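# Set the cart parcel into the gap in the desk row

## Task

Take the parcel that sits on the cart and stand it in the open slot between two of the three parcels lined up on the desk. It must sit in line with that row, with the arrows printed on its sides pointing upward. The three desk parcels must stay where they are now and upright, though a slight nudge is allowed. Release the parcel and pull the robot away at the end. If any parcel falls over or is left tilted, the task fails. A parcel counts as placed only if it stays put without the robot supporting it.

## Robot and tools

Robot: a wheeled base with a vertical column, a tilting head, and two six-joint arms (left and right), each ending in a two-finger gripper. Folded, it measures 0.73 m long, 0.62 m wide and 1.88 m tall, and its front sits 0.40 m ahead of the column. The base drives forward or backward and turns in place. It cannot move sideways.

Frames: the base frame has its origin on the floor under the column, midway between the drive wheels, with x forward, y to the left and z up. left_hand and right_hand are reported in this frame, at the point where the fingers meet. The fingertips reach 8 mm past that point. The hand's z axis runs along the fingers, and quat_wxyz maps (0, 0, 1) onto it. Its y axis runs across the opening. Odometry is the base frame as it was when the scene began.

execute_actions: "actions" is a list holding one action or none. An empty list only reports state and images. An action may have "base", "joints" and "speeds". Its motions begin together and may finish at different times.
- base: exactly one key. {"translate_m": d} is a relative straight drive in metres, forward positive, from -3 to 3. {"rotate_rad": d} is a relative turn in radians, counter-clockwise from above (left) positive, from -3.2 to 3.2. Both are offsets from where the base last measured itself.
- joints: absolute targets, keyed by joint name, one flat dictionary covering both arms. Ranges are: head_tilt_rad -0.61 to 1.308 (0 is about level, positive tilts down). left_ and right_joint1_rad -2.879 to 2.879, joint2 0 to 3.141, joint3 0 to 3.019, joint4 -1.692 to 1.57, joint5 -1.57 to 1.57 (positive swings the hand to the robot's right), joint6 -2.094 to 2.094 (positive rolls clockwise seen from behind the hand). left_ and right_gripper_m 0 to 0.093 m, the fingertip gap.
- speeds: optional caps for this action only. translate_m 0.05 to 0.8 m/s, rotate_rad 0.1 to 1 rad/s. The defaults are the maximums. Caps do not slow the arms.
- cameras: a list drawn from cam_head_left, cam_head_right, cam_left_wrist, cam_right_wrist, nav_camera and "all". Omitted or null gives every camera, [] gives none. The "pictures" line gives the order of the images.
Any unknown key or out-of-range number rejects the whole call, and nothing moves. A joint left out of an action may still be driving toward its previous target.

wait: {"seconds": 0 to 10}. It commands nothing and returns state and images.
zoom_image: {"camera", "region": [x0, y0, x1, y1]} in pixels of that camera's most recent full image, with the origin at the top-left. The region can be at most 504x504.
finished_scene: {"scene": n}, the current scene's number. It is final, and the result reports success.

Arm geometry (approximate): with joint1 at -1.57 (left) or 1.57 (right) and joints 5 and 6 at 0, the arm works in a forward vertical plane 0.23 m to that side. Let a = j2 - 0.35, b = 1.05 + j2 - j3 and c = b - j4. Then the hand is 0.12 + 0.39 sin a + 0.38 cos b + 0.25 cos c ahead and 1.46 + 0.39 cos a - 0.38 sin b - 0.25 sin c up. c = 1.57 means the fingers point straight down. For example, j2, j3, j4 = 0.93, 0.78, 0.14 gives 0.60 ahead and 1.21 up. Real hands usually end up to about 5 cm lower and nearer the column, and up to 12 cm with heavy or far-out loads. An empty hand reaches about 1 m from the shoulder and no lower than about 0.47 m. Good carrying zone with fingers down: up to 2 kg within 0.6 m ahead at 0.65 to 1.25 m high. Keep the fingers at least about 1.2 rad below horizontal when holding weight.

Gripping: to grasp, command an opening smaller than the object. "off_target" is then expected. If the reading stays at least 0.002 m above the target, something is held. The fingers are 7 cm long. Their outside is 1 cm wider than the opening at the tips and 5 cm wider at the base. The hand body is 10 cm wide and 7 cm thick. The wrist camera sticks out 11 cm on one side.

Results: base_status and joint_status report done, off_target, contact_stop (base only, a wheel stalled), time_out, not_followed or limit_stop_at_motor_heat. "joint command not followed" plus a "cause:" line means a safety check blocked an arm near the other arm, the body or an obstacle. To clear it, move the offending joints at least 0.05 rad back, or move the other arm away. on_its_own describes anything you did not command. Its "held at" value is a target, not a position. motor_effort lists left_wheel and right_wheel in percent, positive pushing forward, with the peak in brackets. wheel_motors_off = 1 means the wheels have shut off for 2 s after about 3 s of hard pushing. turned_by_wheels and turned_by_imu disagreeing (above about 4% and 0.05 rad) means a collision or slip. base_tilt is in degrees.

Cautions: after a contact_stop, back off 0.05 m before turning. A desk top 0.30 to 1.20 m high can slide over the housing and hit the column. A small target change (under about 0.03 rad, or 0.08 for joints 2 and 3) may not move a joint at all. For gentle contact, step about 0.05 rad per call from your previous target. A blocked arm keeps pushing and heats up. Relieve it by sending its reported positions back as targets, though a held load will sink a little when you do. Never let the arms collide or press on each other. Avoid drops, knocking parcels over and hard shoves. The robot keeps your last command while you reply. Camera calibration (intrinsics K, distortion D and T_world_to_cam in the base frame) is given per camera and can be slightly off.

Each tool is called after ">>>" as name(argument=value, ...), one argument or row to a line, values as JSON.

## Session

>>> execute_actions(
  actions=[],
)

Scene clock: 0.00 s.
base_odometry: x=+0.000 y=+0.000 heading=+0.000 (m, m, rad; odometry frame)
turned_by_wheels: +0.000 (rad since the last result)
turned_by_imu: +0.000 (rad since the last result)
base_tilt: forward=+0.6 right=+0.1 (deg)
base_status: not commanded
joint_positions: head_tilt_rad=+0.883 left_joint1_rad=-1.560 left_joint2_rad=+0.901 left_joint3_rad=+0.397 left_joint4_rad=-0.902 left_joint5_rad=-0.026 left_joint6_rad=+0.075 left_gripper_m=+0.095 right_joint1_rad=+1.593 right_joint2_rad=+0.896 right_joint3_rad=+0.394 right_joint4_rad=-0.992 right_joint5_rad=-0.027 right_joint6_rad=+0.007 right_gripper_m=+0.095
joint_status: not commanded
wheel_motors_off: 0
motor_effort: left_wheel=+3 right_wheel=+2 (%)
left_hand: x=+0.1446 y=+0.2314 z=+1.2453 quat_wxyz=(+0.427, -0.035, -0.904, +0.001) (m; base frame)
right_hand: x=+0.1302 y=-0.2165 z=+1.2639 quat_wxyz=(+0.467, +0.000, -0.884, -0.016) (m; base frame)
pictures: cam_head_left, cam_head_right, cam_left_wrist, cam_right_wrist, nav_camera
Images, in order (width x height): cam_head_left 504x504, cam_head_right 504x504, cam_left_wrist 504x504, cam_right_wrist 504x504, nav_camera 504x504.

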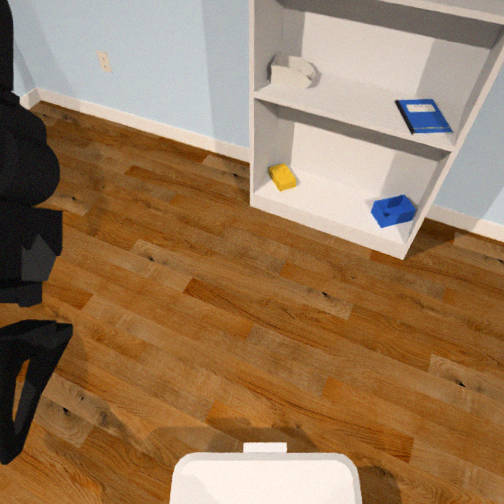

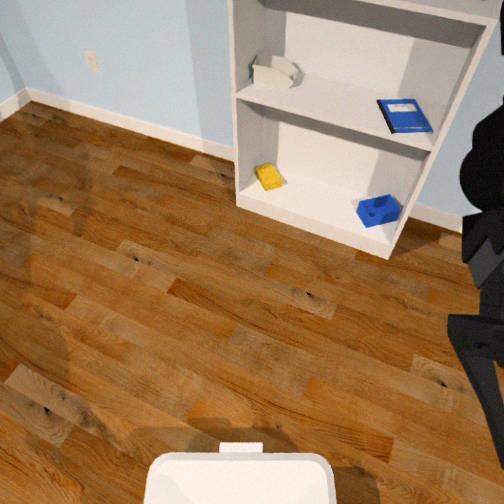

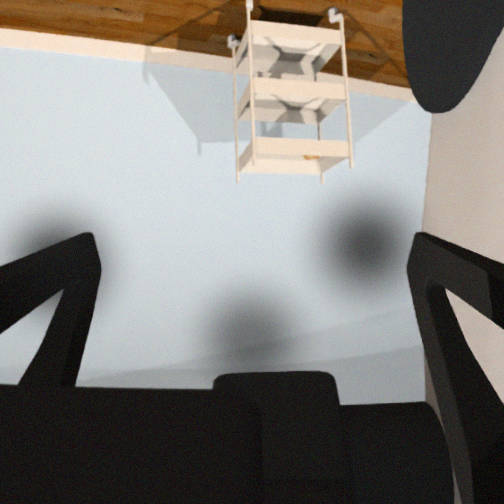

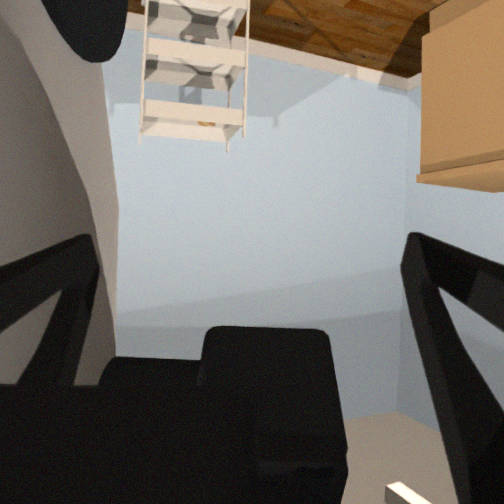

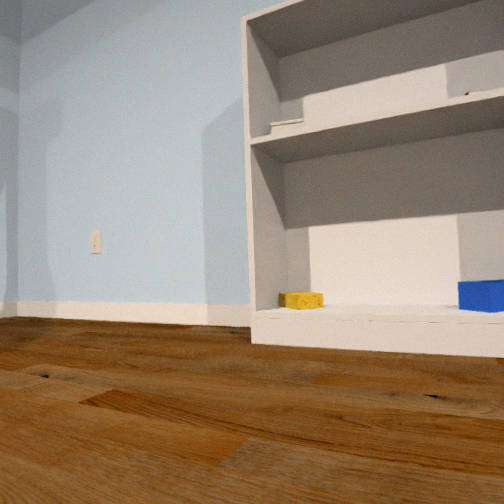

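>>> execute_actions(
  actions=[
    {"base":{"rotate_rad":-2.0},"joints":{"head_tilt_rad":0.5}},
  ],
  cameras=["cam_head_left","nav_camera"],
)

>>> execute_actions(
  actions=[
    {"base":{"rotate_rad":-1.1}},
  ],
  cameras=["cam_head_left","cam_head_right"],
)

Scene clock: 9.60 s.
base_odometry: x=+0.000 y=+0.000 heading=-1.999 (m, m, rad; odometry frame)
turned_by_wheels: -1.999 (rad since the last result)
turned_by_imu: -1.975 (rad since the last result)
base_tilt: forward=+0.5 right=+0.1 (deg)
base_status: done
joint_positions: head_tilt_rad=+0.518 left_joint1_rad=-1.560 left_joint2_rad=+0.901 left_joint3_rad=+0.397 left_joint4_rad=-0.902 left_joint5_rad=-0.026 left_joint6_rad=+0.075 left_gripper_m=+0.095 right_joint1_rad=+1.593 right_joint2_rad=+0.896 right_joint3_rad=+0.394 right_joint4_rad=-0.992 right_joint5_rad=-0.027 right_joint6_rad=+0.007 right_gripper_m=+0.095
joint_status: all done
wheel_motors_off: 0
motor_effort: left_wheel=+0(44) right_wheel=-1(50) (%)
left_hand: x=+0.1446 y=+0.2314 z=+1.2453 quat_wxyz=(+0.427, -0.035, -0.904, +0.001) (m; base frame)
right_hand: x=+0.1302 y=-0.2165 z=+1.2639 quat_wxyz=(+0.467, +0.000, -0.884, -0.016) (m; base frame)
pictures: cam_head_left, nav_camera
camera_calibration (this result's frames):
cam_head_left: T_world_to_cam=[[0.00105223, -0.99999, -0.00442712, 0.0475019], [-0.539386, 0.00316034, -0.842053, 1.33829], [0.842058, 0.00327396, -0.539377, 0.714658], [0, 0, 0, 1]] pos_world=[0.120024, 0.0409322, 1.51259]
Images, in order (width x height): cam_head_left 504x504, nav_camera 504x504.

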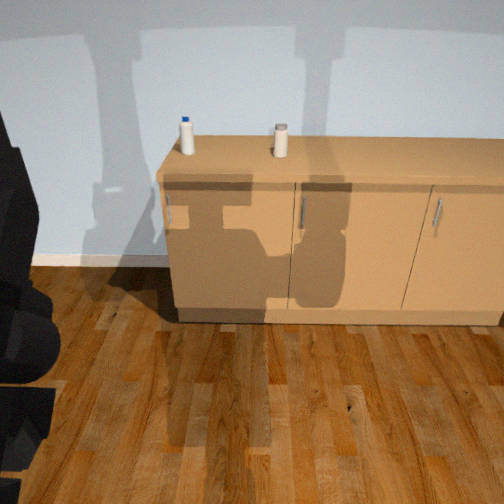

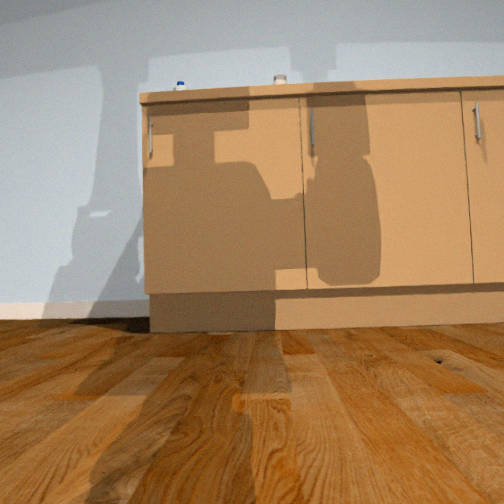

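Scene clock: 12.07 s.
base_odometry: x=+0.000 y=+0.000 heading=-3.099 (m, m, rad; odometry frame)
turned_by_wheels: -1.099 (rad since the last result)
turned_by_imu: -1.089 (rad since the last result)
base_tilt: forward=+0.5 right=+0.1 (deg)
base_status: done
joint_positions: head_tilt_rad=+0.518 left_joint1_rad=-1.560 left_joint2_rad=+0.901 left_joint3_rad=+0.397 left_joint4_rad=-0.902 left_joint5_rad=-0.026 left_joint6_rad=+0.075 left_gripper_m=+0.095 right_joint1_rad=+1.593 right_joint2_rad=+0.896 right_joint3_rad=+0.394 right_joint4_rad=-0.992 right_joint5_rad=-0.027 right_joint6_rad=+0.007 right_gripper_m=+0.095
joint_status: not commanded
wheel_motors_off: 0
motor_effort: left_wheel=+0(26) right_wheel=-1(33) (%)
left_hand: x=+0.1446 y=+0.2314 z=+1.2453 quat_wxyz=(+0.427, -0.035, -0.904, +0.001) (m; base frame)
right_hand: x=+0.1302 y=-0.2165 z=+1.2639 quat_wxyz=(+0.467, +0.000, -0.884, -0.016) (m; base frame)
pictures: cam_head_left, cam_head_right
camera_calibration (this result's frames):
cam_head_left: T_world_to_cam=[[0.00105234, -0.99999, -0.00442709, 0.0475018], [-0.539366, 0.00316034, -0.842066, 1.33831], [0.842071, 0.00327396, -0.539357, 0.714625], [0, 0, 0, 1]] pos_world=[0.120024, 0.0409322, 1.51259]
cam_head_right: T_world_to_cam=[[0.0205108, -0.999789, 0.000806739, -0.0307453], [-0.539704, -0.0117513, -0.841773, 1.33295], [0.841605, 0.01683, -0.539832, 0.716517], [0, 0, 0, 1]] pos_world=[0.117007, -0.0271338, 1.50887]
Images, in order (width x height): cam_head_left 504x504, cam_head_right 504x504.

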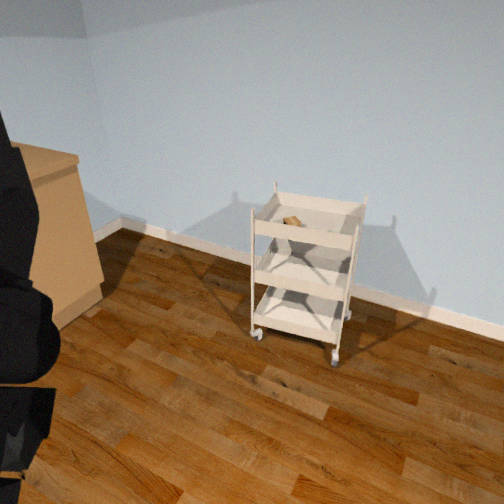

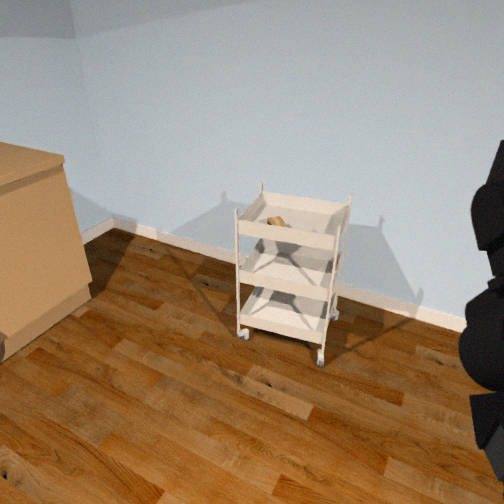

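>>> execute_actions(
  actions=[
    {"base":{"rotate_rad":-1.2}},
  ],
  cameras=["cam_head_left","cam_head_right"],
)

Scene clock: 29.77 s.
base_odometry: x=+0.000 y=+0.000 heading=+1.985 (m, m, rad; odometry frame)
turned_by_wheels: -1.199 (rad since the last result)
turned_by_imu: -1.188 (rad since the last result)
base_tilt: forward=+0.7 right=+0.2 (deg)
base_status: done
joint_positions: head_tilt_rad=+0.518 left_joint1_rad=-1.560 left_joint2_rad=+0.901 left_joint3_rad=+0.397 left_joint4_rad=-0.902 left_joint5_rad=-0.026 left_joint6_rad=+0.075 left_gripper_m=+0.095 right_joint1_rad=+1.593 right_joint2_rad=+0.896 right_joint3_rad=+0.394 right_joint4_rad=-0.992 right_joint5_rad=-0.027 right_joint6_rad=+0.007 right_gripper_m=+0.095
joint_status: not commanded
wheel_motors_off: 0
motor_effort: left_wheel=+1(26) right_wheel=-1(34) (%)
left_hand: x=+0.1446 y=+0.2314 z=+1.2453 quat_wxyz=(+0.427, -0.035, -0.904, +0.001) (m; base frame)
right_hand: x=+0.1302 y=-0.2165 z=+1.2639 quat_wxyz=(+0.467, +0.000, -0.884, -0.016) (m; base frame)
pictures: cam_head_left, cam_head_right
camera_calibration (this result's frames):
cam_head_left: T_world_to_cam=[[0.00105242, -0.99999, -0.00442707, 0.0475018], [-0.53935, 0.00316034, -0.842076, 1.33833], [0.842081, 0.00327396, -0.539341, 0.714601], [0, 0, 0, 1]] pos_world=[0.120025, 0.0409322, 1.5126]
cam_head_right: T_world_to_cam=[[0.0205108, -0.999789, 0.000807117, -0.0307458], [-0.539689, -0.0117513, -0.841783, 1.33297], [0.841615, 0.01683, -0.539816, 0.716493], [0, 0, 0, 1]] pos_world=[0.117008, -0.0271338, 1.50887]
Images, in order (width x height): cam_head_left 504x504, cam_head_right 504x504.

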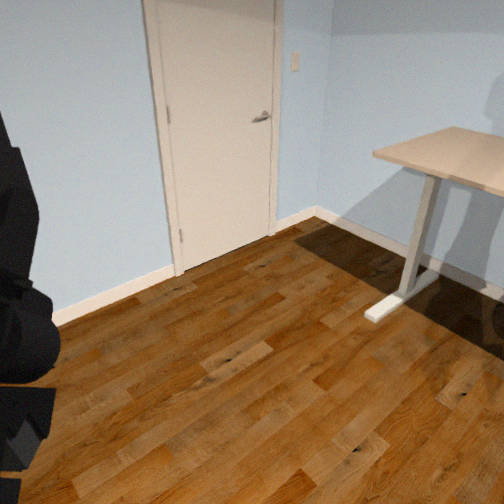

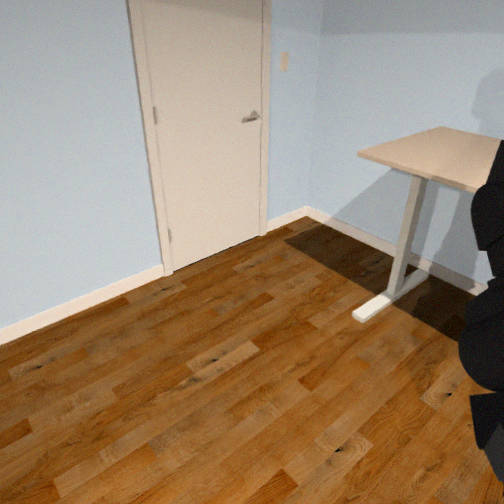

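>>> execute_actions(
  actions=[
    {"base":{"rotate_rad":-0.75}},
  ],
  cameras=["cam_head_left","cam_head_right"],
)

>>> zoom_image(
  camera="cam_head_left",
  region=[130,50,400,250],
)

Scene clock: 38.30 s.
base_odometry: x=+0.000 y=+0.000 heading=+1.236 (m, m, rad; odometry frame)
turned_by_wheels: -0.749 (rad since the last result)
turned_by_imu: -0.742 (rad since the last result)
base_tilt: forward=+0.6 right=+0.3 (deg)
base_status: done
joint_positions: head_tilt_rad=+0.518 left_joint1_rad=-1.560 left_joint2_rad=+0.901 left_joint3_rad=+0.397 left_joint4_rad=-0.902 left_joint5_rad=-0.026 left_joint6_rad=+0.075 left_gripper_m=+0.095 right_joint1_rad=+1.593 right_joint2_rad=+0.896 right_joint3_rad=+0.394 right_joint4_rad=-0.992 right_joint5_rad=-0.027 right_joint6_rad=+0.007 right_gripper_m=+0.095
joint_status: not commanded
wheel_motors_off: 0
motor_effort: left_wheel=+0(26) right_wheel=-1(34) (%)
left_hand: x=+0.1446 y=+0.2314 z=+1.2453 quat_wxyz=(+0.427, -0.035, -0.904, +0.001) (m; base frame)
right_hand: x=+0.1302 y=-0.2165 z=+1.2639 quat_wxyz=(+0.467, +0.000, -0.884, -0.016) (m; base frame)
pictures: cam_head_left, cam_head_right
camera_calibration (this result's frames):
cam_head_left: T_world_to_cam=[[0.00105248, -0.99999, -0.00442706, 0.0475018], [-0.539339, 0.00316034, -0.842083, 1.33834], [0.842088, 0.00327396, -0.53933, 0.714583], [0, 0, 0, 1]] pos_world=[0.120025, 0.0409322, 1.5126]
cam_head_right: T_world_to_cam=[[0.0205108, -0.999789, 0.000807394, -0.0307463], [-0.539677, -0.0117513, -0.84179, 1.33298], [0.841622, 0.01683, -0.539805, 0.716475], [0, 0, 0, 1]] pos_world=[0.117008, -0.0271338, 1.50887]
Images, in order (width x height): cam_head_left 504x504, cam_head_right 504x504.

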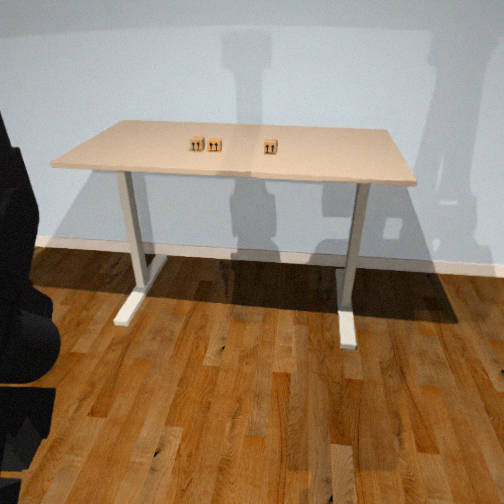

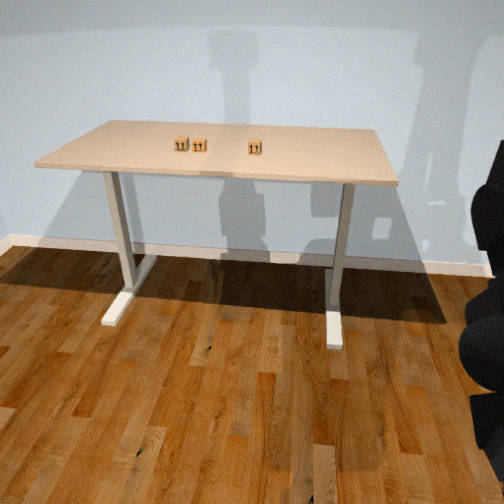

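Region (130, 50, 400, 250) of cam_head_left's 504x504 image, scaled by 1.867, with more detail than that image has; it fills the top 373 rows of this view, and the rest is white.

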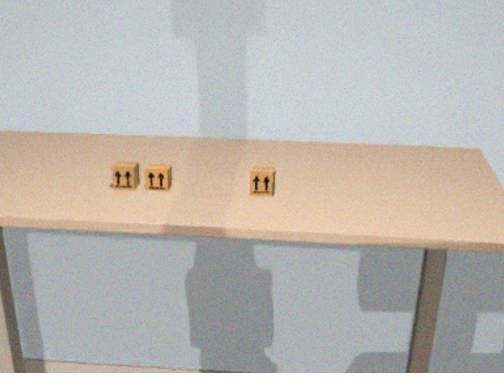

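>>> execute_actions(
  actions=[
    {"base":{"rotate_rad":1.93}},
  ],
  cameras=[],
)

>>> execute_actions(
  actions=[
    {"base":{"translate_m":0.84}},
  ],
  cameras=[],
)

>>> execute_actions(
  actions=[
    {"base":{"rotate_rad":-0.46},"joints":{"head_tilt_rad":0.85}},
  ],
  cameras=["cam_head_left","cam_head_right"],
)

Scene clock: 51.97 s.
base_odometry: x=+0.000 y=+0.000 heading=-3.118 (m, m, rad; odometry frame)
turned_by_wheels: +1.929 (rad since the last result)
turned_by_imu: +1.907 (rad since the last result)
base_tilt: forward=+0.6 right=+0.2 (deg)
base_status: done
joint_positions: head_tilt_rad=+0.518 left_joint1_rad=-1.560 left_joint2_rad=+0.901 left_joint3_rad=+0.397 left_joint4_rad=-0.902 left_joint5_rad=-0.026 left_joint6_rad=+0.075 left_gripper_m=+0.095 right_joint1_rad=+1.593 right_joint2_rad=+0.896 right_joint3_rad=+0.394 right_joint4_rad=-0.992 right_joint5_rad=-0.027 right_joint6_rad=+0.007 right_gripper_m=+0.095
joint_status: not commanded
wheel_motors_off: 0
motor_effort: left_wheel=+0(34) right_wheel=+1(40) (%)
left_hand: x=+0.1446 y=+0.2314 z=+1.2453 quat_wxyz=(+0.427, -0.035, -0.904, +0.001) (m; base frame)
right_hand: x=+0.1302 y=-0.2165 z=+1.2639 quat_wxyz=(+0.467, +0.000, -0.884, -0.016) (m; base frame)
pictures: none
No camera images: the call's "cameras" was empty. Leave "cameras" out to get every camera's image.

Scene clock: 54.87 s.
base_odometry: x=-0.840 y=-0.020 heading=-3.118 (m, m, rad; odometry frame)
turned_by_wheels: +0.000 (rad since the last result)
turned_by_imu: -0.001 (rad since the last result)
base_tilt: forward=+0.6 right=+0.1 (deg)
base_status: done
joint_positions: head_tilt_rad=+0.518 left_joint1_rad=-1.560 left_joint2_rad=+0.900 left_joint3_rad=+0.398 left_joint4_rad=-0.902 left_joint5_rad=-0.026 left_joint6_rad=+0.075 left_gripper_m=+0.095 right_joint1_rad=+1.593 right_joint2_rad=+0.896 right_joint3_rad=+0.394 right_joint4_rad=-0.992 right_joint5_rad=-0.027 right_joint6_rad=+0.007 right_gripper_m=+0.095
joint_status: not commanded
wheel_motors_off: 0
motor_effort: left_wheel=+0(49) right_wheel=+0(66) (%)
left_hand: x=+0.1449 y=+0.2314 z=+1.2453 quat_wxyz=(+0.427, -0.035, -0.904, +0.001) (m; base frame)
right_hand: x=+0.1305 y=-0.2165 z=+1.2638 quat_wxyz=(+0.466, +0.000, -0.884, -0.016) (m; base frame)
pictures: none
No camera images: the call's "cameras" was empty. Leave "cameras" out to get every camera's image.

Scene clock: 56.53 s.
base_odometry: x=-0.840 y=-0.020 heading=+2.706 (m, m, rad; odometry frame)
turned_by_wheels: -0.459 (rad since the last result)
turned_by_imu: -0.452 (rad since the last result)
base_tilt: forward=+0.5 right=+0.2 (deg)
base_status: done
joint_positions: head_tilt_rad=+0.851 left_joint1_rad=-1.560 left_joint2_rad=+0.900 left_joint3_rad=+0.398 left_joint4_rad=-0.902 left_joint5_rad=-0.026 left_joint6_rad=+0.075 left_gripper_m=+0.095 right_joint1_rad=+1.593 right_joint2_rad=+0.896 right_joint3_rad=+0.394 right_joint4_rad=-0.992 right_joint5_rad=-0.027 right_joint6_rad=+0.007 right_gripper_m=+0.095
joint_status: all done
wheel_motors_off: 0
motor_effort: left_wheel=+0(33) right_wheel=+0(56) (%)
left_hand: x=+0.1449 y=+0.2314 z=+1.2453 quat_wxyz=(+0.427, -0.035, -0.904, +0.001) (m; base frame)
right_hand: x=+0.1305 y=-0.2165 z=+1.2638 quat_wxyz=(+0.466, +0.000, -0.884, -0.016) (m; base frame)
pictures: cam_head_left, cam_head_right
camera_calibration (this result's frames):
cam_head_left: T_world_to_cam=[[-0.000453021, -0.99999, -0.00452784, 0.0477323], [-0.785048, 0.00316034, -0.619427, 1.00773], [0.619435, 0.00327396, -0.785041, 1.10411], [0, 0, 0, 1]] pos_world=[0.107215, 0.0409322, 1.49121]
cam_head_right: T_world_to_cam=[[0.0196472, -0.999789, -0.00594397, -0.020306], [-0.785272, -0.0117513, -0.619039, 1.00222], [0.618839, 0.01683, -0.785338, 1.10573], [0, 0, 0, 1]] pos_world=[0.103145, -0.0271338, 1.48867]
Images, in order (width x height): cam_head_left 504x504, cam_head_right 504x504.

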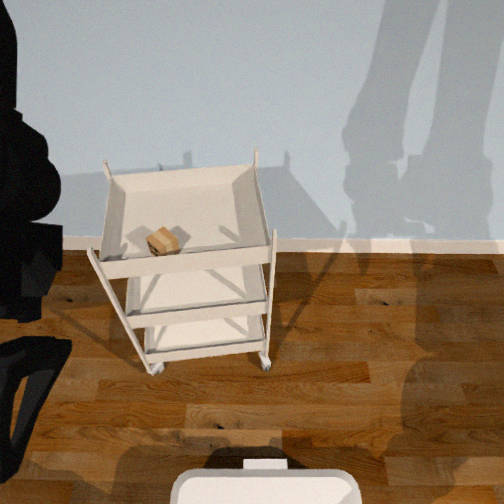

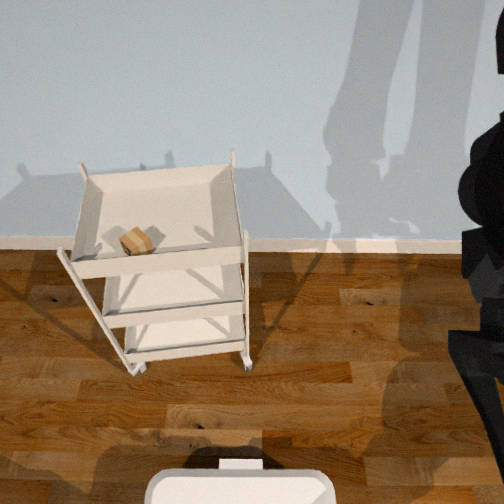

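>>> zoom_image(
  camera="cam_head_left",
  region=[120,205,210,275],
)

>>> zoom_image(
  camera="cam_head_right",
  region=[90,205,180,275],
)

Region (120, 205, 210, 275) of cam_head_left's 504x504 image, scaled by 5.600, with more detail than that image has.

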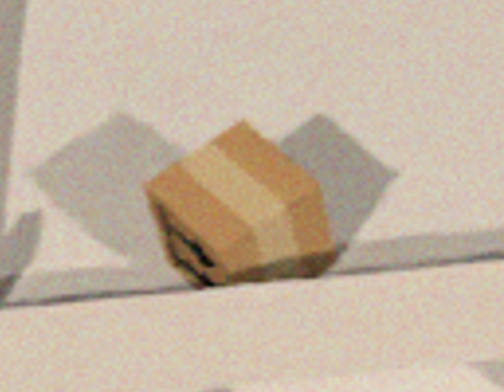

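Region (90, 205, 180, 275) of cam_head_right's 504x504 image, scaled by 5.600, with more detail than that image has.

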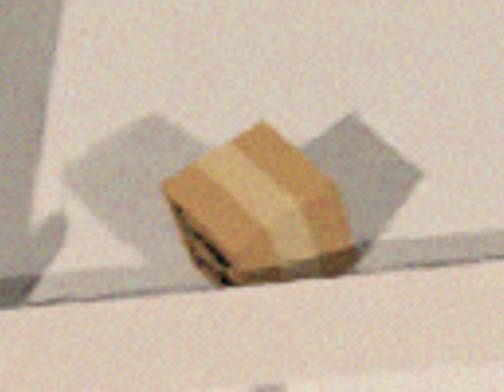

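>>> execute_actions(
  actions=[
    {"joints":{"left_joint2_rad":1.38,"left_joint3_rad":1.3,"left_joint4_rad":-0.40,"left_joint6_rad":0}},
  ],
  cameras=["cam_head_left","cam_left_wrist"],
)

Scene clock: 87.73 s.
base_odometry: x=-0.840 y=-0.020 heading=+2.706 (m, m, rad; odometry frame)
turned_by_wheels: +0.000 (rad since the last result)
turned_by_imu: +0.000 (rad since the last result)
base_tilt: forward=+0.5 right=+0.3 (deg)
base_status: not commanded
joint_positions: head_tilt_rad=+0.851 left_joint1_rad=-1.560 left_joint2_rad=+1.378 left_joint3_rad=+1.297 left_joint4_rad=-0.401 left_joint5_rad=-0.026 left_joint6_rad=+0.007 left_gripper_m=+0.095 right_joint1_rad=+1.593 right_joint2_rad=+0.896 right_joint3_rad=+0.394 right_joint4_rad=-0.992 right_joint5_rad=-0.027 right_joint6_rad=+0.007 right_gripper_m=+0.095
joint_status: all done
wheel_motors_off: 0
motor_effort: left_wheel=+3(3) right_wheel=-4(4) (%)
left_hand: x=+0.6279 y=+0.2358 z=+1.0631 quat_wxyz=(-0.021, -0.001, -1.000, -0.018) (m; base frame)
right_hand: x=+0.1305 y=-0.2165 z=+1.2638 quat_wxyz=(+0.466, +0.000, -0.884, -0.016) (m; base frame)
pictures: cam_head_left, cam_left_wrist
camera_calibration (this result's frames):
cam_head_left: T_world_to_cam=[[-0.000453304, -0.99999, -0.00452781, 0.0477322], [-0.785087, 0.00316034, -0.619378, 1.00766], [0.619386, 0.00327396, -0.78508, 1.10417], [0, 0, 0, 1]] pos_world=[0.107212, 0.0409322, 1.4912]
cam_left_wrist: T_world_to_cam=[[0.000648721, -0.999789, -0.0205237, 0.255713], [-0.827041, -0.0120736, 0.562012, -0.0740612], [-0.562142, 0.0166094, -0.826874, 1.35167], [0, 0, 0, 1]] pos_world=[0.698413, 0.232315, 1.16453]
Images, in order (width x height): cam_head_left 504x504, cam_left_wrist 504x504.

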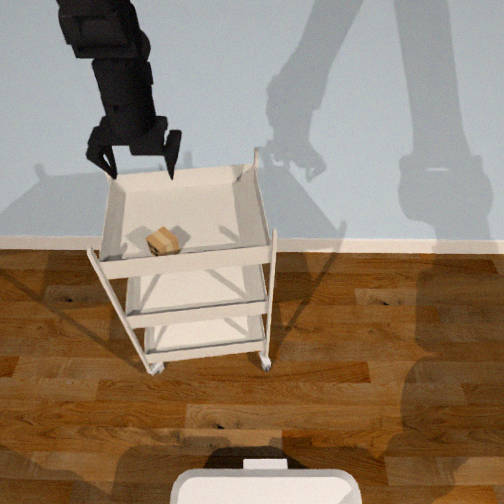

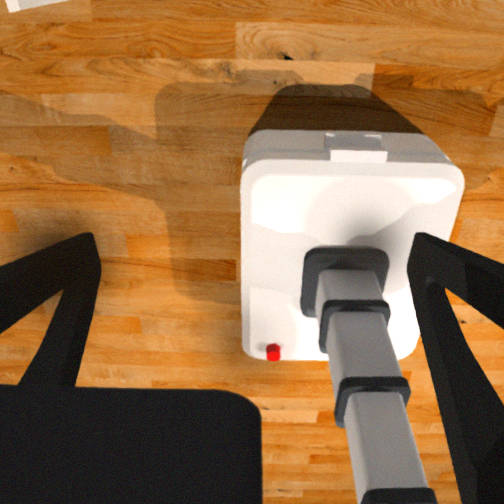

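>>> execute_actions(
  actions=[
    {"base":{"translate_m":0.2},"joints":{"head_tilt_rad":1.05}},
  ],
  cameras=["cam_head_left","cam_head_right","cam_left_wrist"],
)

Scene clock: 97.20 s.
base_odometry: x=-1.021 y=+0.064 heading=+2.705 (m, m, rad; odometry frame)
turned_by_wheels: -0.001 (rad since the last result)
turned_by_imu: -0.001 (rad since the last result)
base_tilt: forward=+0.4 right=+0.1 (deg)
base_status: done
joint_positions: head_tilt_rad=+1.050 left_joint1_rad=-1.560 left_joint2_rad=+1.378 left_joint3_rad=+1.296 left_joint4_rad=-0.401 left_joint5_rad=-0.026 left_joint6_rad=+0.007 left_gripper_m=+0.095 right_joint1_rad=+1.593 right_joint2_rad=+0.896 right_joint3_rad=+0.395 right_joint4_rad=-0.992 right_joint5_rad=-0.027 right_joint6_rad=+0.007 right_gripper_m=+0.095
joint_status: all done
wheel_motors_off: 0
motor_effort: left_wheel=-1(49) right_wheel=+0(64) (%)
left_hand: x=+0.6277 y=+0.2358 z=+1.0630 quat_wxyz=(-0.021, -0.001, -1.000, -0.018) (m; base frame)
right_hand: x=+0.1311 y=-0.2165 z=+1.2636 quat_wxyz=(+0.466, +0.000, -0.885, -0.016) (m; base frame)
pictures: cam_head_left, cam_head_right, cam_left_wrist
camera_calibration (this result's frames):
cam_head_left: T_world_to_cam=[[-0.00133801, -0.99999, -0.00434928, 0.0475015], [-0.891886, 0.00316034, -0.452248, 0.755619], [0.452257, 0.00327396, -0.891881, 1.277], [0, 0, 0, 1]] pos_world=[0.0964557, 0.0409322, 1.48087]
cam_head_right: T_world_to_cam=[[0.018087, -0.999789, -0.00970581, -0.0144347], [-0.89203, -0.0117513, -0.451824, 0.750049], [0.451615, 0.01683, -0.892054, 1.27844], [0, 0, 0, 1]] pos_world=[0.0919648, -0.0271338, 1.47919]
cam_left_wrist: T_world_to_cam=[[0.000644529, -0.999789, -0.0205219, 0.255712], [-0.826826, -0.0120755, 0.562328, -0.0746799], [-0.562457, 0.0166056, -0.82666, 1.35146], [0, 0, 0, 1]] pos_world=[0.698227, 0.232315, 1.16444]
Images, in order (width x height): cam_head_left 504x504, cam_head_right 504x504, cam_left_wrist 504x504.

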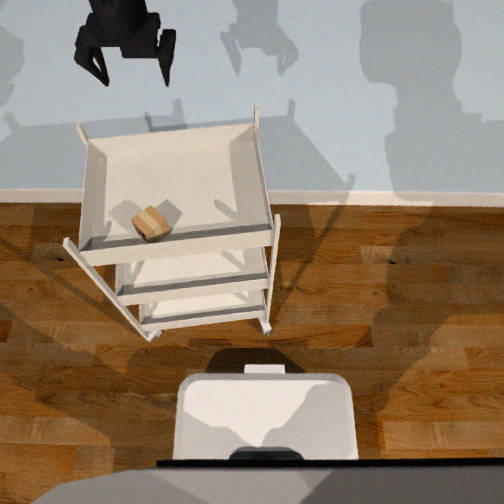

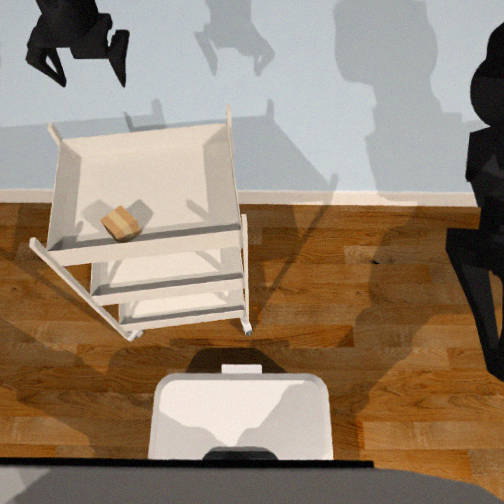

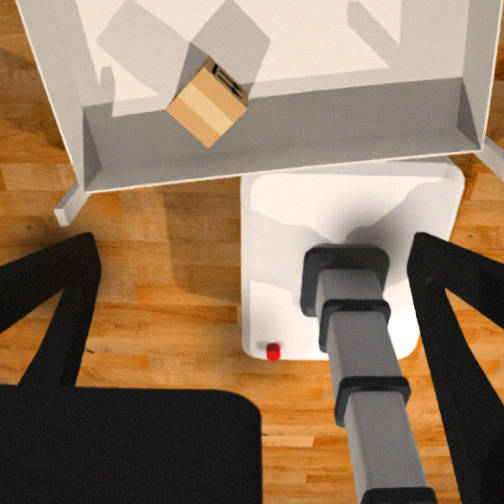

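>>> zoom_image(
  camera="cam_left_wrist",
  region=[150,30,290,170],
)

>>> zoom_image(
  camera="cam_head_left",
  region=[115,190,185,260],
)

Region (150, 30, 290, 170) of cam_left_wrist's 504x504 image, scaled by 3.600, with more detail than that image has.

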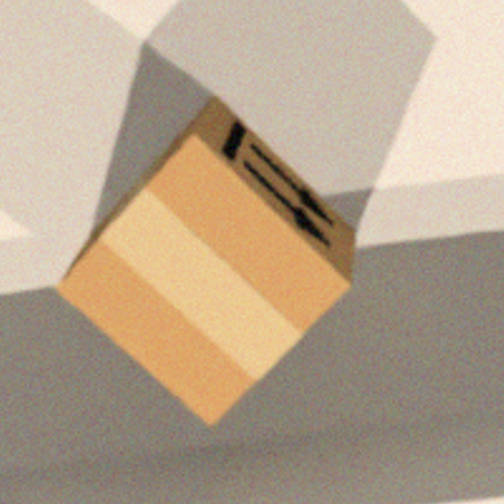

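Region (115, 190, 185, 260) of cam_head_left's 504x504 image, scaled by 7.200, with more detail than that image has.

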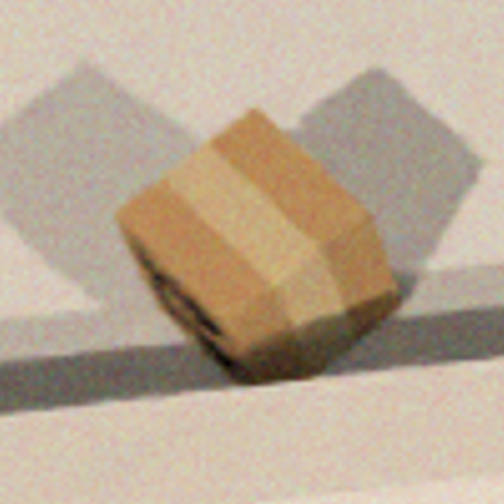

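>>> execute_actions(
  actions=[
    {"joints":{"left_joint1_rad":-1.51,"left_joint2_rad":1.98,"left_joint3_rad":1.62,"left_joint4_rad":-0.155,"left_joint6_rad":2.09}},
  ],
  cameras=["cam_head_left","cam_left_wrist"],
)

Scene clock: 127.03 s.
base_odometry: x=-1.021 y=+0.064 heading=+2.705 (m, m, rad; odometry frame)
turned_by_wheels: +0.000 (rad since the last result)
turned_by_imu: +0.000 (rad since the last result)
base_tilt: forward=+0.5 right=+0.2 (deg)
base_status: not commanded
joint_positions: head_tilt_rad=+1.050 left_joint1_rad=-1.504 left_joint2_rad=+1.977 left_joint3_rad=+1.618 left_joint4_rad=-0.160 left_joint5_rad=-0.026 left_joint6_rad=+2.082 left_gripper_m=+0.095 right_joint1_rad=+1.593 right_joint2_rad=+0.896 right_joint3_rad=+0.395 right_joint4_rad=-0.992 right_joint5_rad=-0.027 right_joint6_rad=+0.007 right_gripper_m=+0.095
joint_status: all done
wheel_motors_off: 0
motor_effort: left_wheel=-2(3) right_wheel=+2(3) (%)
left_hand: x=+0.5707 y=+0.2830 z=+0.8125 quat_wxyz=(+0.035, -0.854, -0.519, -0.023) (m; base frame)
right_hand: x=+0.1311 y=-0.2165 z=+1.2636 quat_wxyz=(+0.466, +0.000, -0.885, -0.016) (m; base frame)
pictures: cam_head_left, cam_left_wrist
camera_calibration (this result's frames):
cam_head_left: T_world_to_cam=[[-0.00133801, -0.99999, -0.00434928, 0.0475015], [-0.891886, 0.00316034, -0.452248, 0.75562], [0.452258, 0.00327396, -0.891881, 1.277], [0, 0, 0, 1]] pos_world=[0.0964557, 0.0409322, 1.48087]
cam_left_wrist: T_world_to_cam=[[-0.88888, 0.455221, 0.0516373, 0.335019], [0.374287, 0.656563, 0.654855, -0.930173], [0.264201, 0.601414, -0.753989, 0.415207], [0, 0, 0, 1]] pos_world=[0.536245, 0.208498, 0.90489]
Images, in order (width x height): cam_head_left 504x504, cam_left_wrist 504x504.

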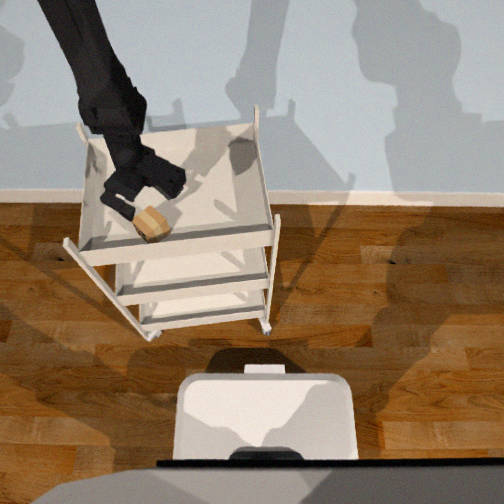

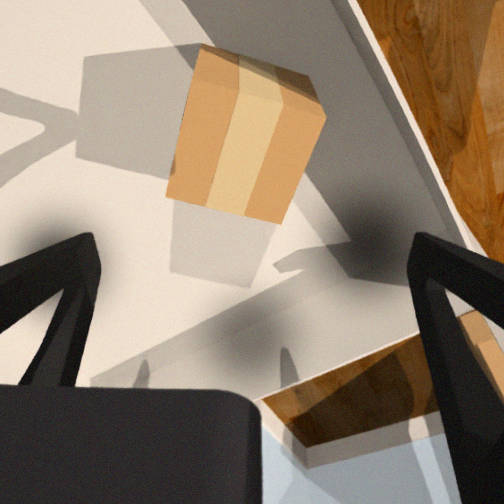

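>>> execute_actions(
  actions=[
    {"joints":{"left_joint1_rad":-1.485,"left_joint2_rad":2.2,"left_joint3_rad":1.88,"left_joint4_rad":-0.205}},
  ],
  cameras=["cam_head_left","cam_left_wrist"],
)

Scene clock: 134.93 s.
base_odometry: x=-1.021 y=+0.064 heading=+2.705 (m, m, rad; odometry frame)
turned_by_wheels: +0.000 (rad since the last result)
turned_by_imu: +0.000 (rad since the last result)
base_tilt: forward=+0.6 right=+0.3 (deg)
base_status: not commanded
joint_positions: head_tilt_rad=+1.050 left_joint1_rad=-1.488 left_joint2_rad=+2.203 left_joint3_rad=+1.867 left_joint4_rad=-0.198 left_joint5_rad=-0.027 left_joint6_rad=+2.085 left_gripper_m=+0.095 right_joint1_rad=+1.593 right_joint2_rad=+0.896 right_joint3_rad=+0.395 right_joint4_rad=-0.992 right_joint5_rad=-0.027 right_joint6_rad=+0.007 right_gripper_m=+0.095
joint_status: all done
wheel_motors_off: 0
motor_effort: left_wheel=-2(3) right_wheel=+3(3) (%)
left_hand: x=+0.5598 y=+0.3016 z=+0.7293 quat_wxyz=(+0.045, -0.852, -0.521, -0.020) (m; base frame)
right_hand: x=+0.1311 y=-0.2165 z=+1.2636 quat_wxyz=(+0.466, +0.000, -0.885, -0.016) (m; base frame)
pictures: cam_head_left, cam_left_wrist
camera_calibration (this result's frames):
cam_head_left: T_world_to_cam=[[-0.00133801, -0.99999, -0.00434928, 0.0475015], [-0.891886, 0.00316034, -0.452248, 0.75562], [0.452258, 0.00327396, -0.891881, 1.277], [0, 0, 0, 1]] pos_world=[0.0964557, 0.0409322, 1.48087]
cam_left_wrist: T_world_to_cam=[[-0.890632, 0.449073, 0.0714709, 0.30956], [0.380353, 0.649568, 0.658325, -0.887665], [0.249211, 0.61351, -0.749333, 0.345485], [0, 0, 0, 1]] pos_world=[0.527231, 0.225626, 0.821131]
Images, in order (width x height): cam_head_left 504x504, cam_left_wrist 504x504.

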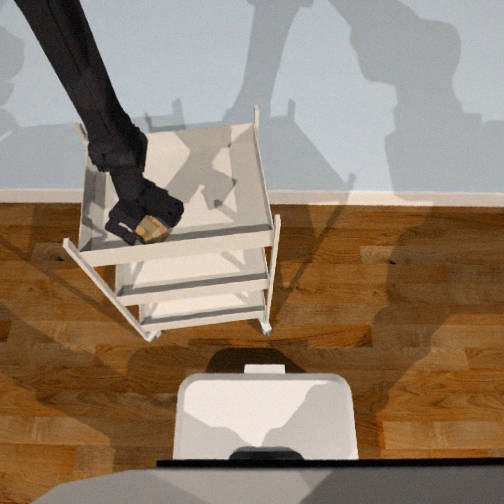

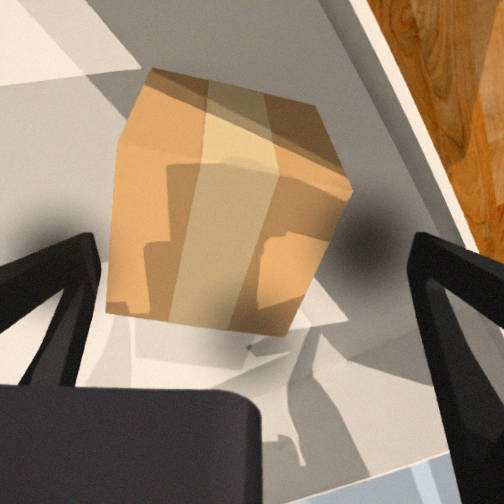

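>>> execute_actions(
  actions=[
    {"base":{"translate_m":0.012}},
  ],
  cameras=[],
)

>>> execute_actions(
  actions=[
    {"joints":{"left_joint2_rad":2.31,"left_joint3_rad":2.03,"left_joint4_rad":-0.24}},
  ],
  cameras=["cam_head_left","cam_left_wrist"],
)

Scene clock: 143.50 s.
base_odometry: x=-1.032 y=+0.069 heading=+2.704 (m, m, rad; odometry frame)
turned_by_wheels: +0.000 (rad since the last result)
turned_by_imu: +0.000 (rad since the last result)
base_tilt: forward=+0.6 right=+0.2 (deg)
base_status: done
joint_positions: head_tilt_rad=+1.051 left_joint1_rad=-1.488 left_joint2_rad=+2.202 left_joint3_rad=+1.876 left_joint4_rad=-0.200 left_joint5_rad=-0.027 left_joint6_rad=+2.085 left_gripper_m=+0.095 right_joint1_rad=+1.593 right_joint2_rad=+0.896 right_joint3_rad=+0.396 right_joint4_rad=-0.992 right_joint5_rad=-0.027 right_joint6_rad=+0.007 right_gripper_m=+0.095
joint_status: not commanded
wheel_motors_off: 0
motor_effort: left_wheel=+0(30) right_wheel=+0(42) (%)
left_hand: x=+0.5652 y=+0.3018 z=+0.7304 quat_wxyz=(+0.044, -0.852, -0.521, -0.023) (m; base frame)
right_hand: x=+0.1313 y=-0.2165 z=+1.2635 quat_wxyz=(+0.466, +0.000, -0.885, -0.016) (m; base frame)
pictures: none
No camera images: the call's "cameras" was empty. Leave "cameras" out to get every camera's image.

Scene clock: 144.30 s.
base_odometry: x=-1.032 y=+0.069 heading=+2.704 (m, m, rad; odometry frame)
turned_by_wheels: +0.000 (rad since the last result)
turned_by_imu: +0.000 (rad since the last result)
base_tilt: forward=+0.4 right=+0.1 (deg)
base_status: not commanded
joint_positions: head_tilt_rad=+1.051 left_joint1_rad=-1.488 left_joint2_rad=+2.309 left_joint3_rad=+2.017 left_joint4_rad=-0.235 left_joint5_rad=-0.027 left_joint6_rad=+2.085 left_gripper_m=+0.095 right_joint1_rad=+1.593 right_joint2_rad=+0.896 right_joint3_rad=+0.396 right_joint4_rad=-0.992 right_joint5_rad=-0.027 right_joint6_rad=+0.007 right_gripper_m=+0.095
joint_status: all done
wheel_motors_off: 0
motor_effort: left_wheel=-1(1) right_wheel=+1(1) (%)
left_hand: x=+0.5646 y=+0.3043 z=+0.6947 quat_wxyz=(+0.044, -0.852, -0.521, -0.023) (m; base frame)
right_hand: x=+0.1313 y=-0.2165 z=+1.2635 quat_wxyz=(+0.466, +0.000, -0.885, -0.016) (m; base frame)
pictures: cam_head_left, cam_left_wrist
camera_calibration (this result's frames):
cam_head_left: T_world_to_cam=[[-0.00134003, -0.99999, -0.00434866, 0.0475007], [-0.892096, 0.00316034, -0.451835, 0.754993], [0.451844, 0.00327396, -0.892091, 1.27735], [0, 0, 0, 1]] pos_world=[0.0964283, 0.0409322, 1.48085]
cam_left_wrist: T_world_to_cam=[[-0.890891, 0.449516, 0.0651721, 0.319463], [0.375926, 0.649173, 0.661252, -0.867879], [0.254936, 0.613604, -0.747327, 0.312075], [0, 0, 0, 1]] pos_world=[0.531306, 0.228309, 0.786289]
Images, in order (width x height): cam_head_left 504x504, cam_left_wrist 504x504.

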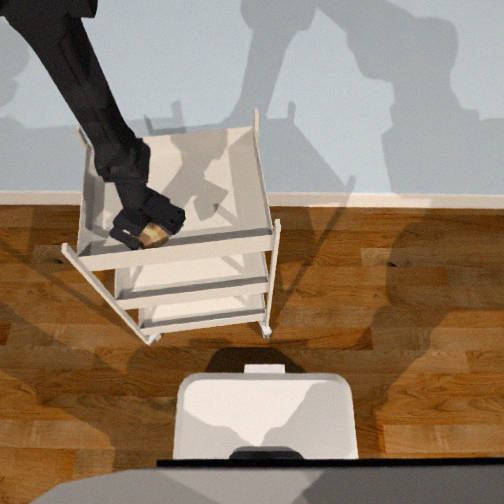

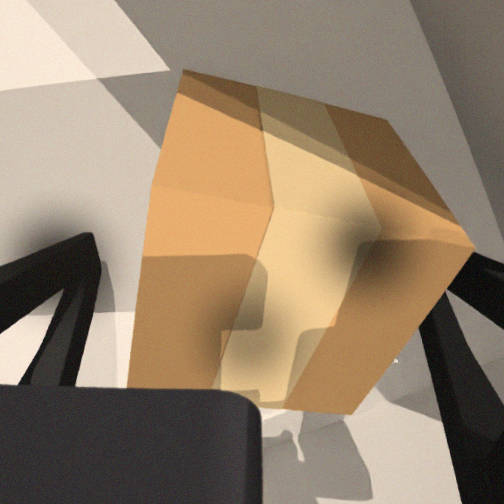

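>>> execute_actions(
  actions=[
    {"base":{"translate_m":-0.01}},
  ],
  cameras=[],
)

>>> execute_actions(
  actions=[
    {"joints":{"left_joint2_rad":2.39,"left_joint3_rad":2.14,"left_joint4_rad":-0.27}},
  ],
  cameras=["cam_left_wrist"],
)

>>> execute_actions(
  actions=[
    {"joints":{"left_gripper_m":0.03}},
  ],
  cameras=["cam_head_left","cam_left_wrist"],
)

Scene clock: 153.83 s.
base_odometry: x=-1.023 y=+0.065 heading=+2.704 (m, m, rad; odometry frame)
turned_by_wheels: +0.000 (rad since the last result)
turned_by_imu: +0.000 (rad since the last result)
base_tilt: forward=+0.6 right=+0.1 (deg)
base_status: done
joint_positions: head_tilt_rad=+1.051 left_joint1_rad=-1.488 left_joint2_rad=+2.306 left_joint3_rad=+2.026 left_joint4_rad=-0.235 left_joint5_rad=-0.027 left_joint6_rad=+2.085 left_gripper_m=+0.095 right_joint1_rad=+1.593 right_joint2_rad=+0.895 right_joint3_rad=+0.390 right_joint4_rad=-0.992 right_joint5_rad=-0.027 right_joint6_rad=+0.007 right_gripper_m=+0.095
joint_status: not commanded
wheel_motors_off: 0
motor_effort: left_wheel=+0(32) right_wheel=+0(39) (%)
left_hand: x=+0.5720 y=+0.3045 z=+0.6966 quat_wxyz=(+0.041, -0.852, -0.521, -0.028) (m; base frame)
right_hand: x=+0.1286 y=-0.2165 z=+1.2646 quat_wxyz=(+0.468, +0.000, -0.884, -0.016) (m; base frame)
pictures: none
No camera images: the call's "cameras" was empty. Leave "cameras" out to get every camera's image.

Scene clock: 154.60 s.
base_odometry: x=-1.023 y=+0.065 heading=+2.704 (m, m, rad; odometry frame)
turned_by_wheels: +0.000 (rad since the last result)
turned_by_imu: +0.000 (rad since the last result)
base_tilt: forward=+0.6 right=+0.2 (deg)
base_status: not commanded
joint_positions: head_tilt_rad=+1.051 left_joint1_rad=-1.487 left_joint2_rad=+2.367 left_joint3_rad=+2.132 left_joint4_rad=-0.264 left_joint5_rad=-0.027 left_joint6_rad=+2.086 left_gripper_m=+0.095 right_joint1_rad=+1.593 right_joint2_rad=+0.895 right_joint3_rad=+0.390 right_joint4_rad=-0.992 right_joint5_rad=-0.027 right_joint6_rad=+0.007 right_gripper_m=+0.095
joint_status: all done
wheel_motors_off: 0
motor_effort: left_wheel=+0(0) right_wheel=+0(1) (%)
left_hand: x=+0.5833 y=+0.3064 z=+0.6801 quat_wxyz=(+0.037, -0.852, -0.521, -0.035) (m; base frame)
right_hand: x=+0.1286 y=-0.2165 z=+1.2646 quat_wxyz=(+0.468, +0.000, -0.884, -0.016) (m; base frame)
pictures: cam_left_wrist
camera_calibration (this result's frames):
cam_left_wrist: T_world_to_cam=[[-0.891199, 0.451756, 0.0409986, 0.352016], [0.359136, 0.647482, 0.672152, -0.863704], [0.277103, 0.613746, -0.739277, 0.276644], [0, 0, 0, 1]] pos_world=[0.547244, 0.230418, 0.770624]
Images, in order (width x height): cam_left_wrist 504x504.

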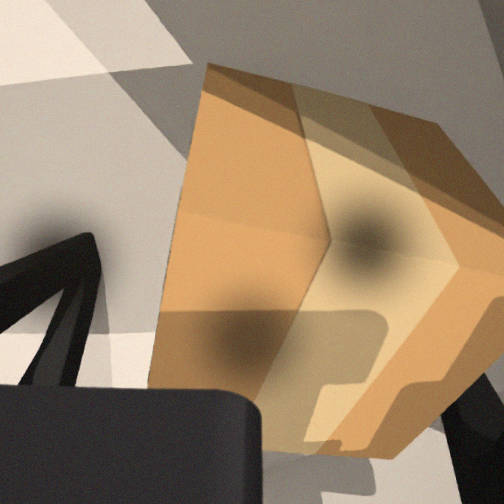

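Scene clock: 155.23 s.
base_odometry: x=-1.023 y=+0.065 heading=+2.704 (m, m, rad; odometry frame)
turned_by_wheels: +0.000 (rad since the last result)
turned_by_imu: +0.000 (rad since the last result)
base_tilt: forward=+0.6 right=+0.1 (deg)
base_status: not commanded
joint_positions: head_tilt_rad=+1.051 left_joint1_rad=-1.487 left_joint2_rad=+2.367 left_joint3_rad=+2.132 left_joint4_rad=-0.264 left_joint5_rad=-0.025 left_joint6_rad=+2.086 left_gripper_m=+0.061 right_joint1_rad=+1.593 right_joint2_rad=+0.895 right_joint3_rad=+0.390 right_joint4_rad=-0.992 right_joint5_rad=-0.027 right_joint6_rad=+0.007 right_gripper_m=+0.095
joint_status: left_gripper_m off_target (ended at +0.061, target +0.030)
wheel_motors_off: 0
motor_effort: left_wheel=+0(0) right_wheel=+0(1) (%)
left_hand: x=+0.5834 y=+0.3062 z=+0.6801 quat_wxyz=(+0.036, -0.852, -0.521, -0.035) (m; base frame)
right_hand: x=+0.1286 y=-0.2165 z=+1.2646 quat_wxyz=(+0.468, +0.000, -0.884, -0.016) (m; base frame)
pictures: cam_head_left, cam_left_wrist
camera_calibration (this result's frames):
cam_head_left: T_world_to_cam=[[-0.00134151, -0.99999, -0.0043482, 0.0475001], [-0.892251, 0.00316034, -0.451529, 0.75453], [0.451538, 0.00327396, -0.892246, 1.2776], [0, 0, 0, 1]] pos_world=[0.096408, 0.0409322, 1.48083]
cam_left_wrist: T_world_to_cam=[[-0.891183, 0.451854, 0.0402557, 0.352733], [0.359121, 0.648491, 0.671187, -0.863245], [0.277173, 0.612607, -0.740195, 0.277704], [0, 0, 0, 1]] pos_world=[0.547387, 0.2303, 0.770754]
Images, in order (width x height): cam_head_left 504x504, cam_left_wrist 504x504.

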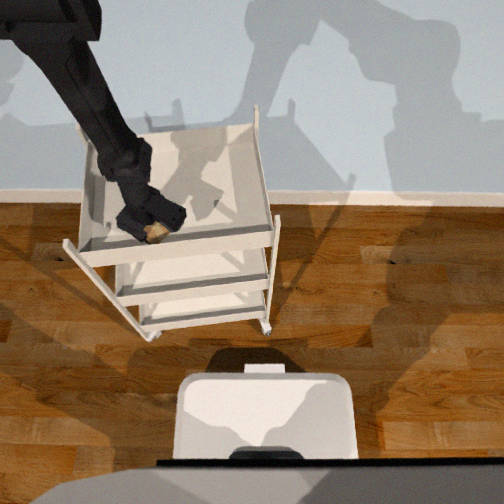

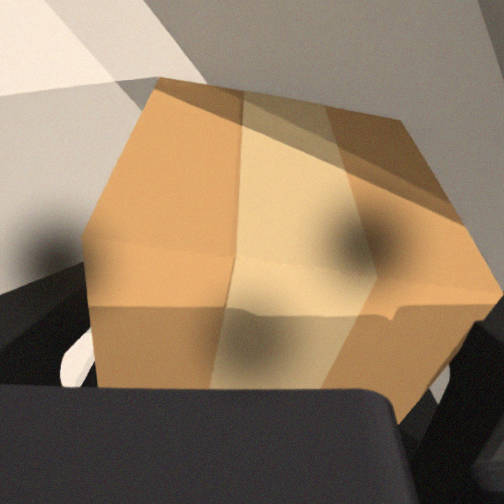

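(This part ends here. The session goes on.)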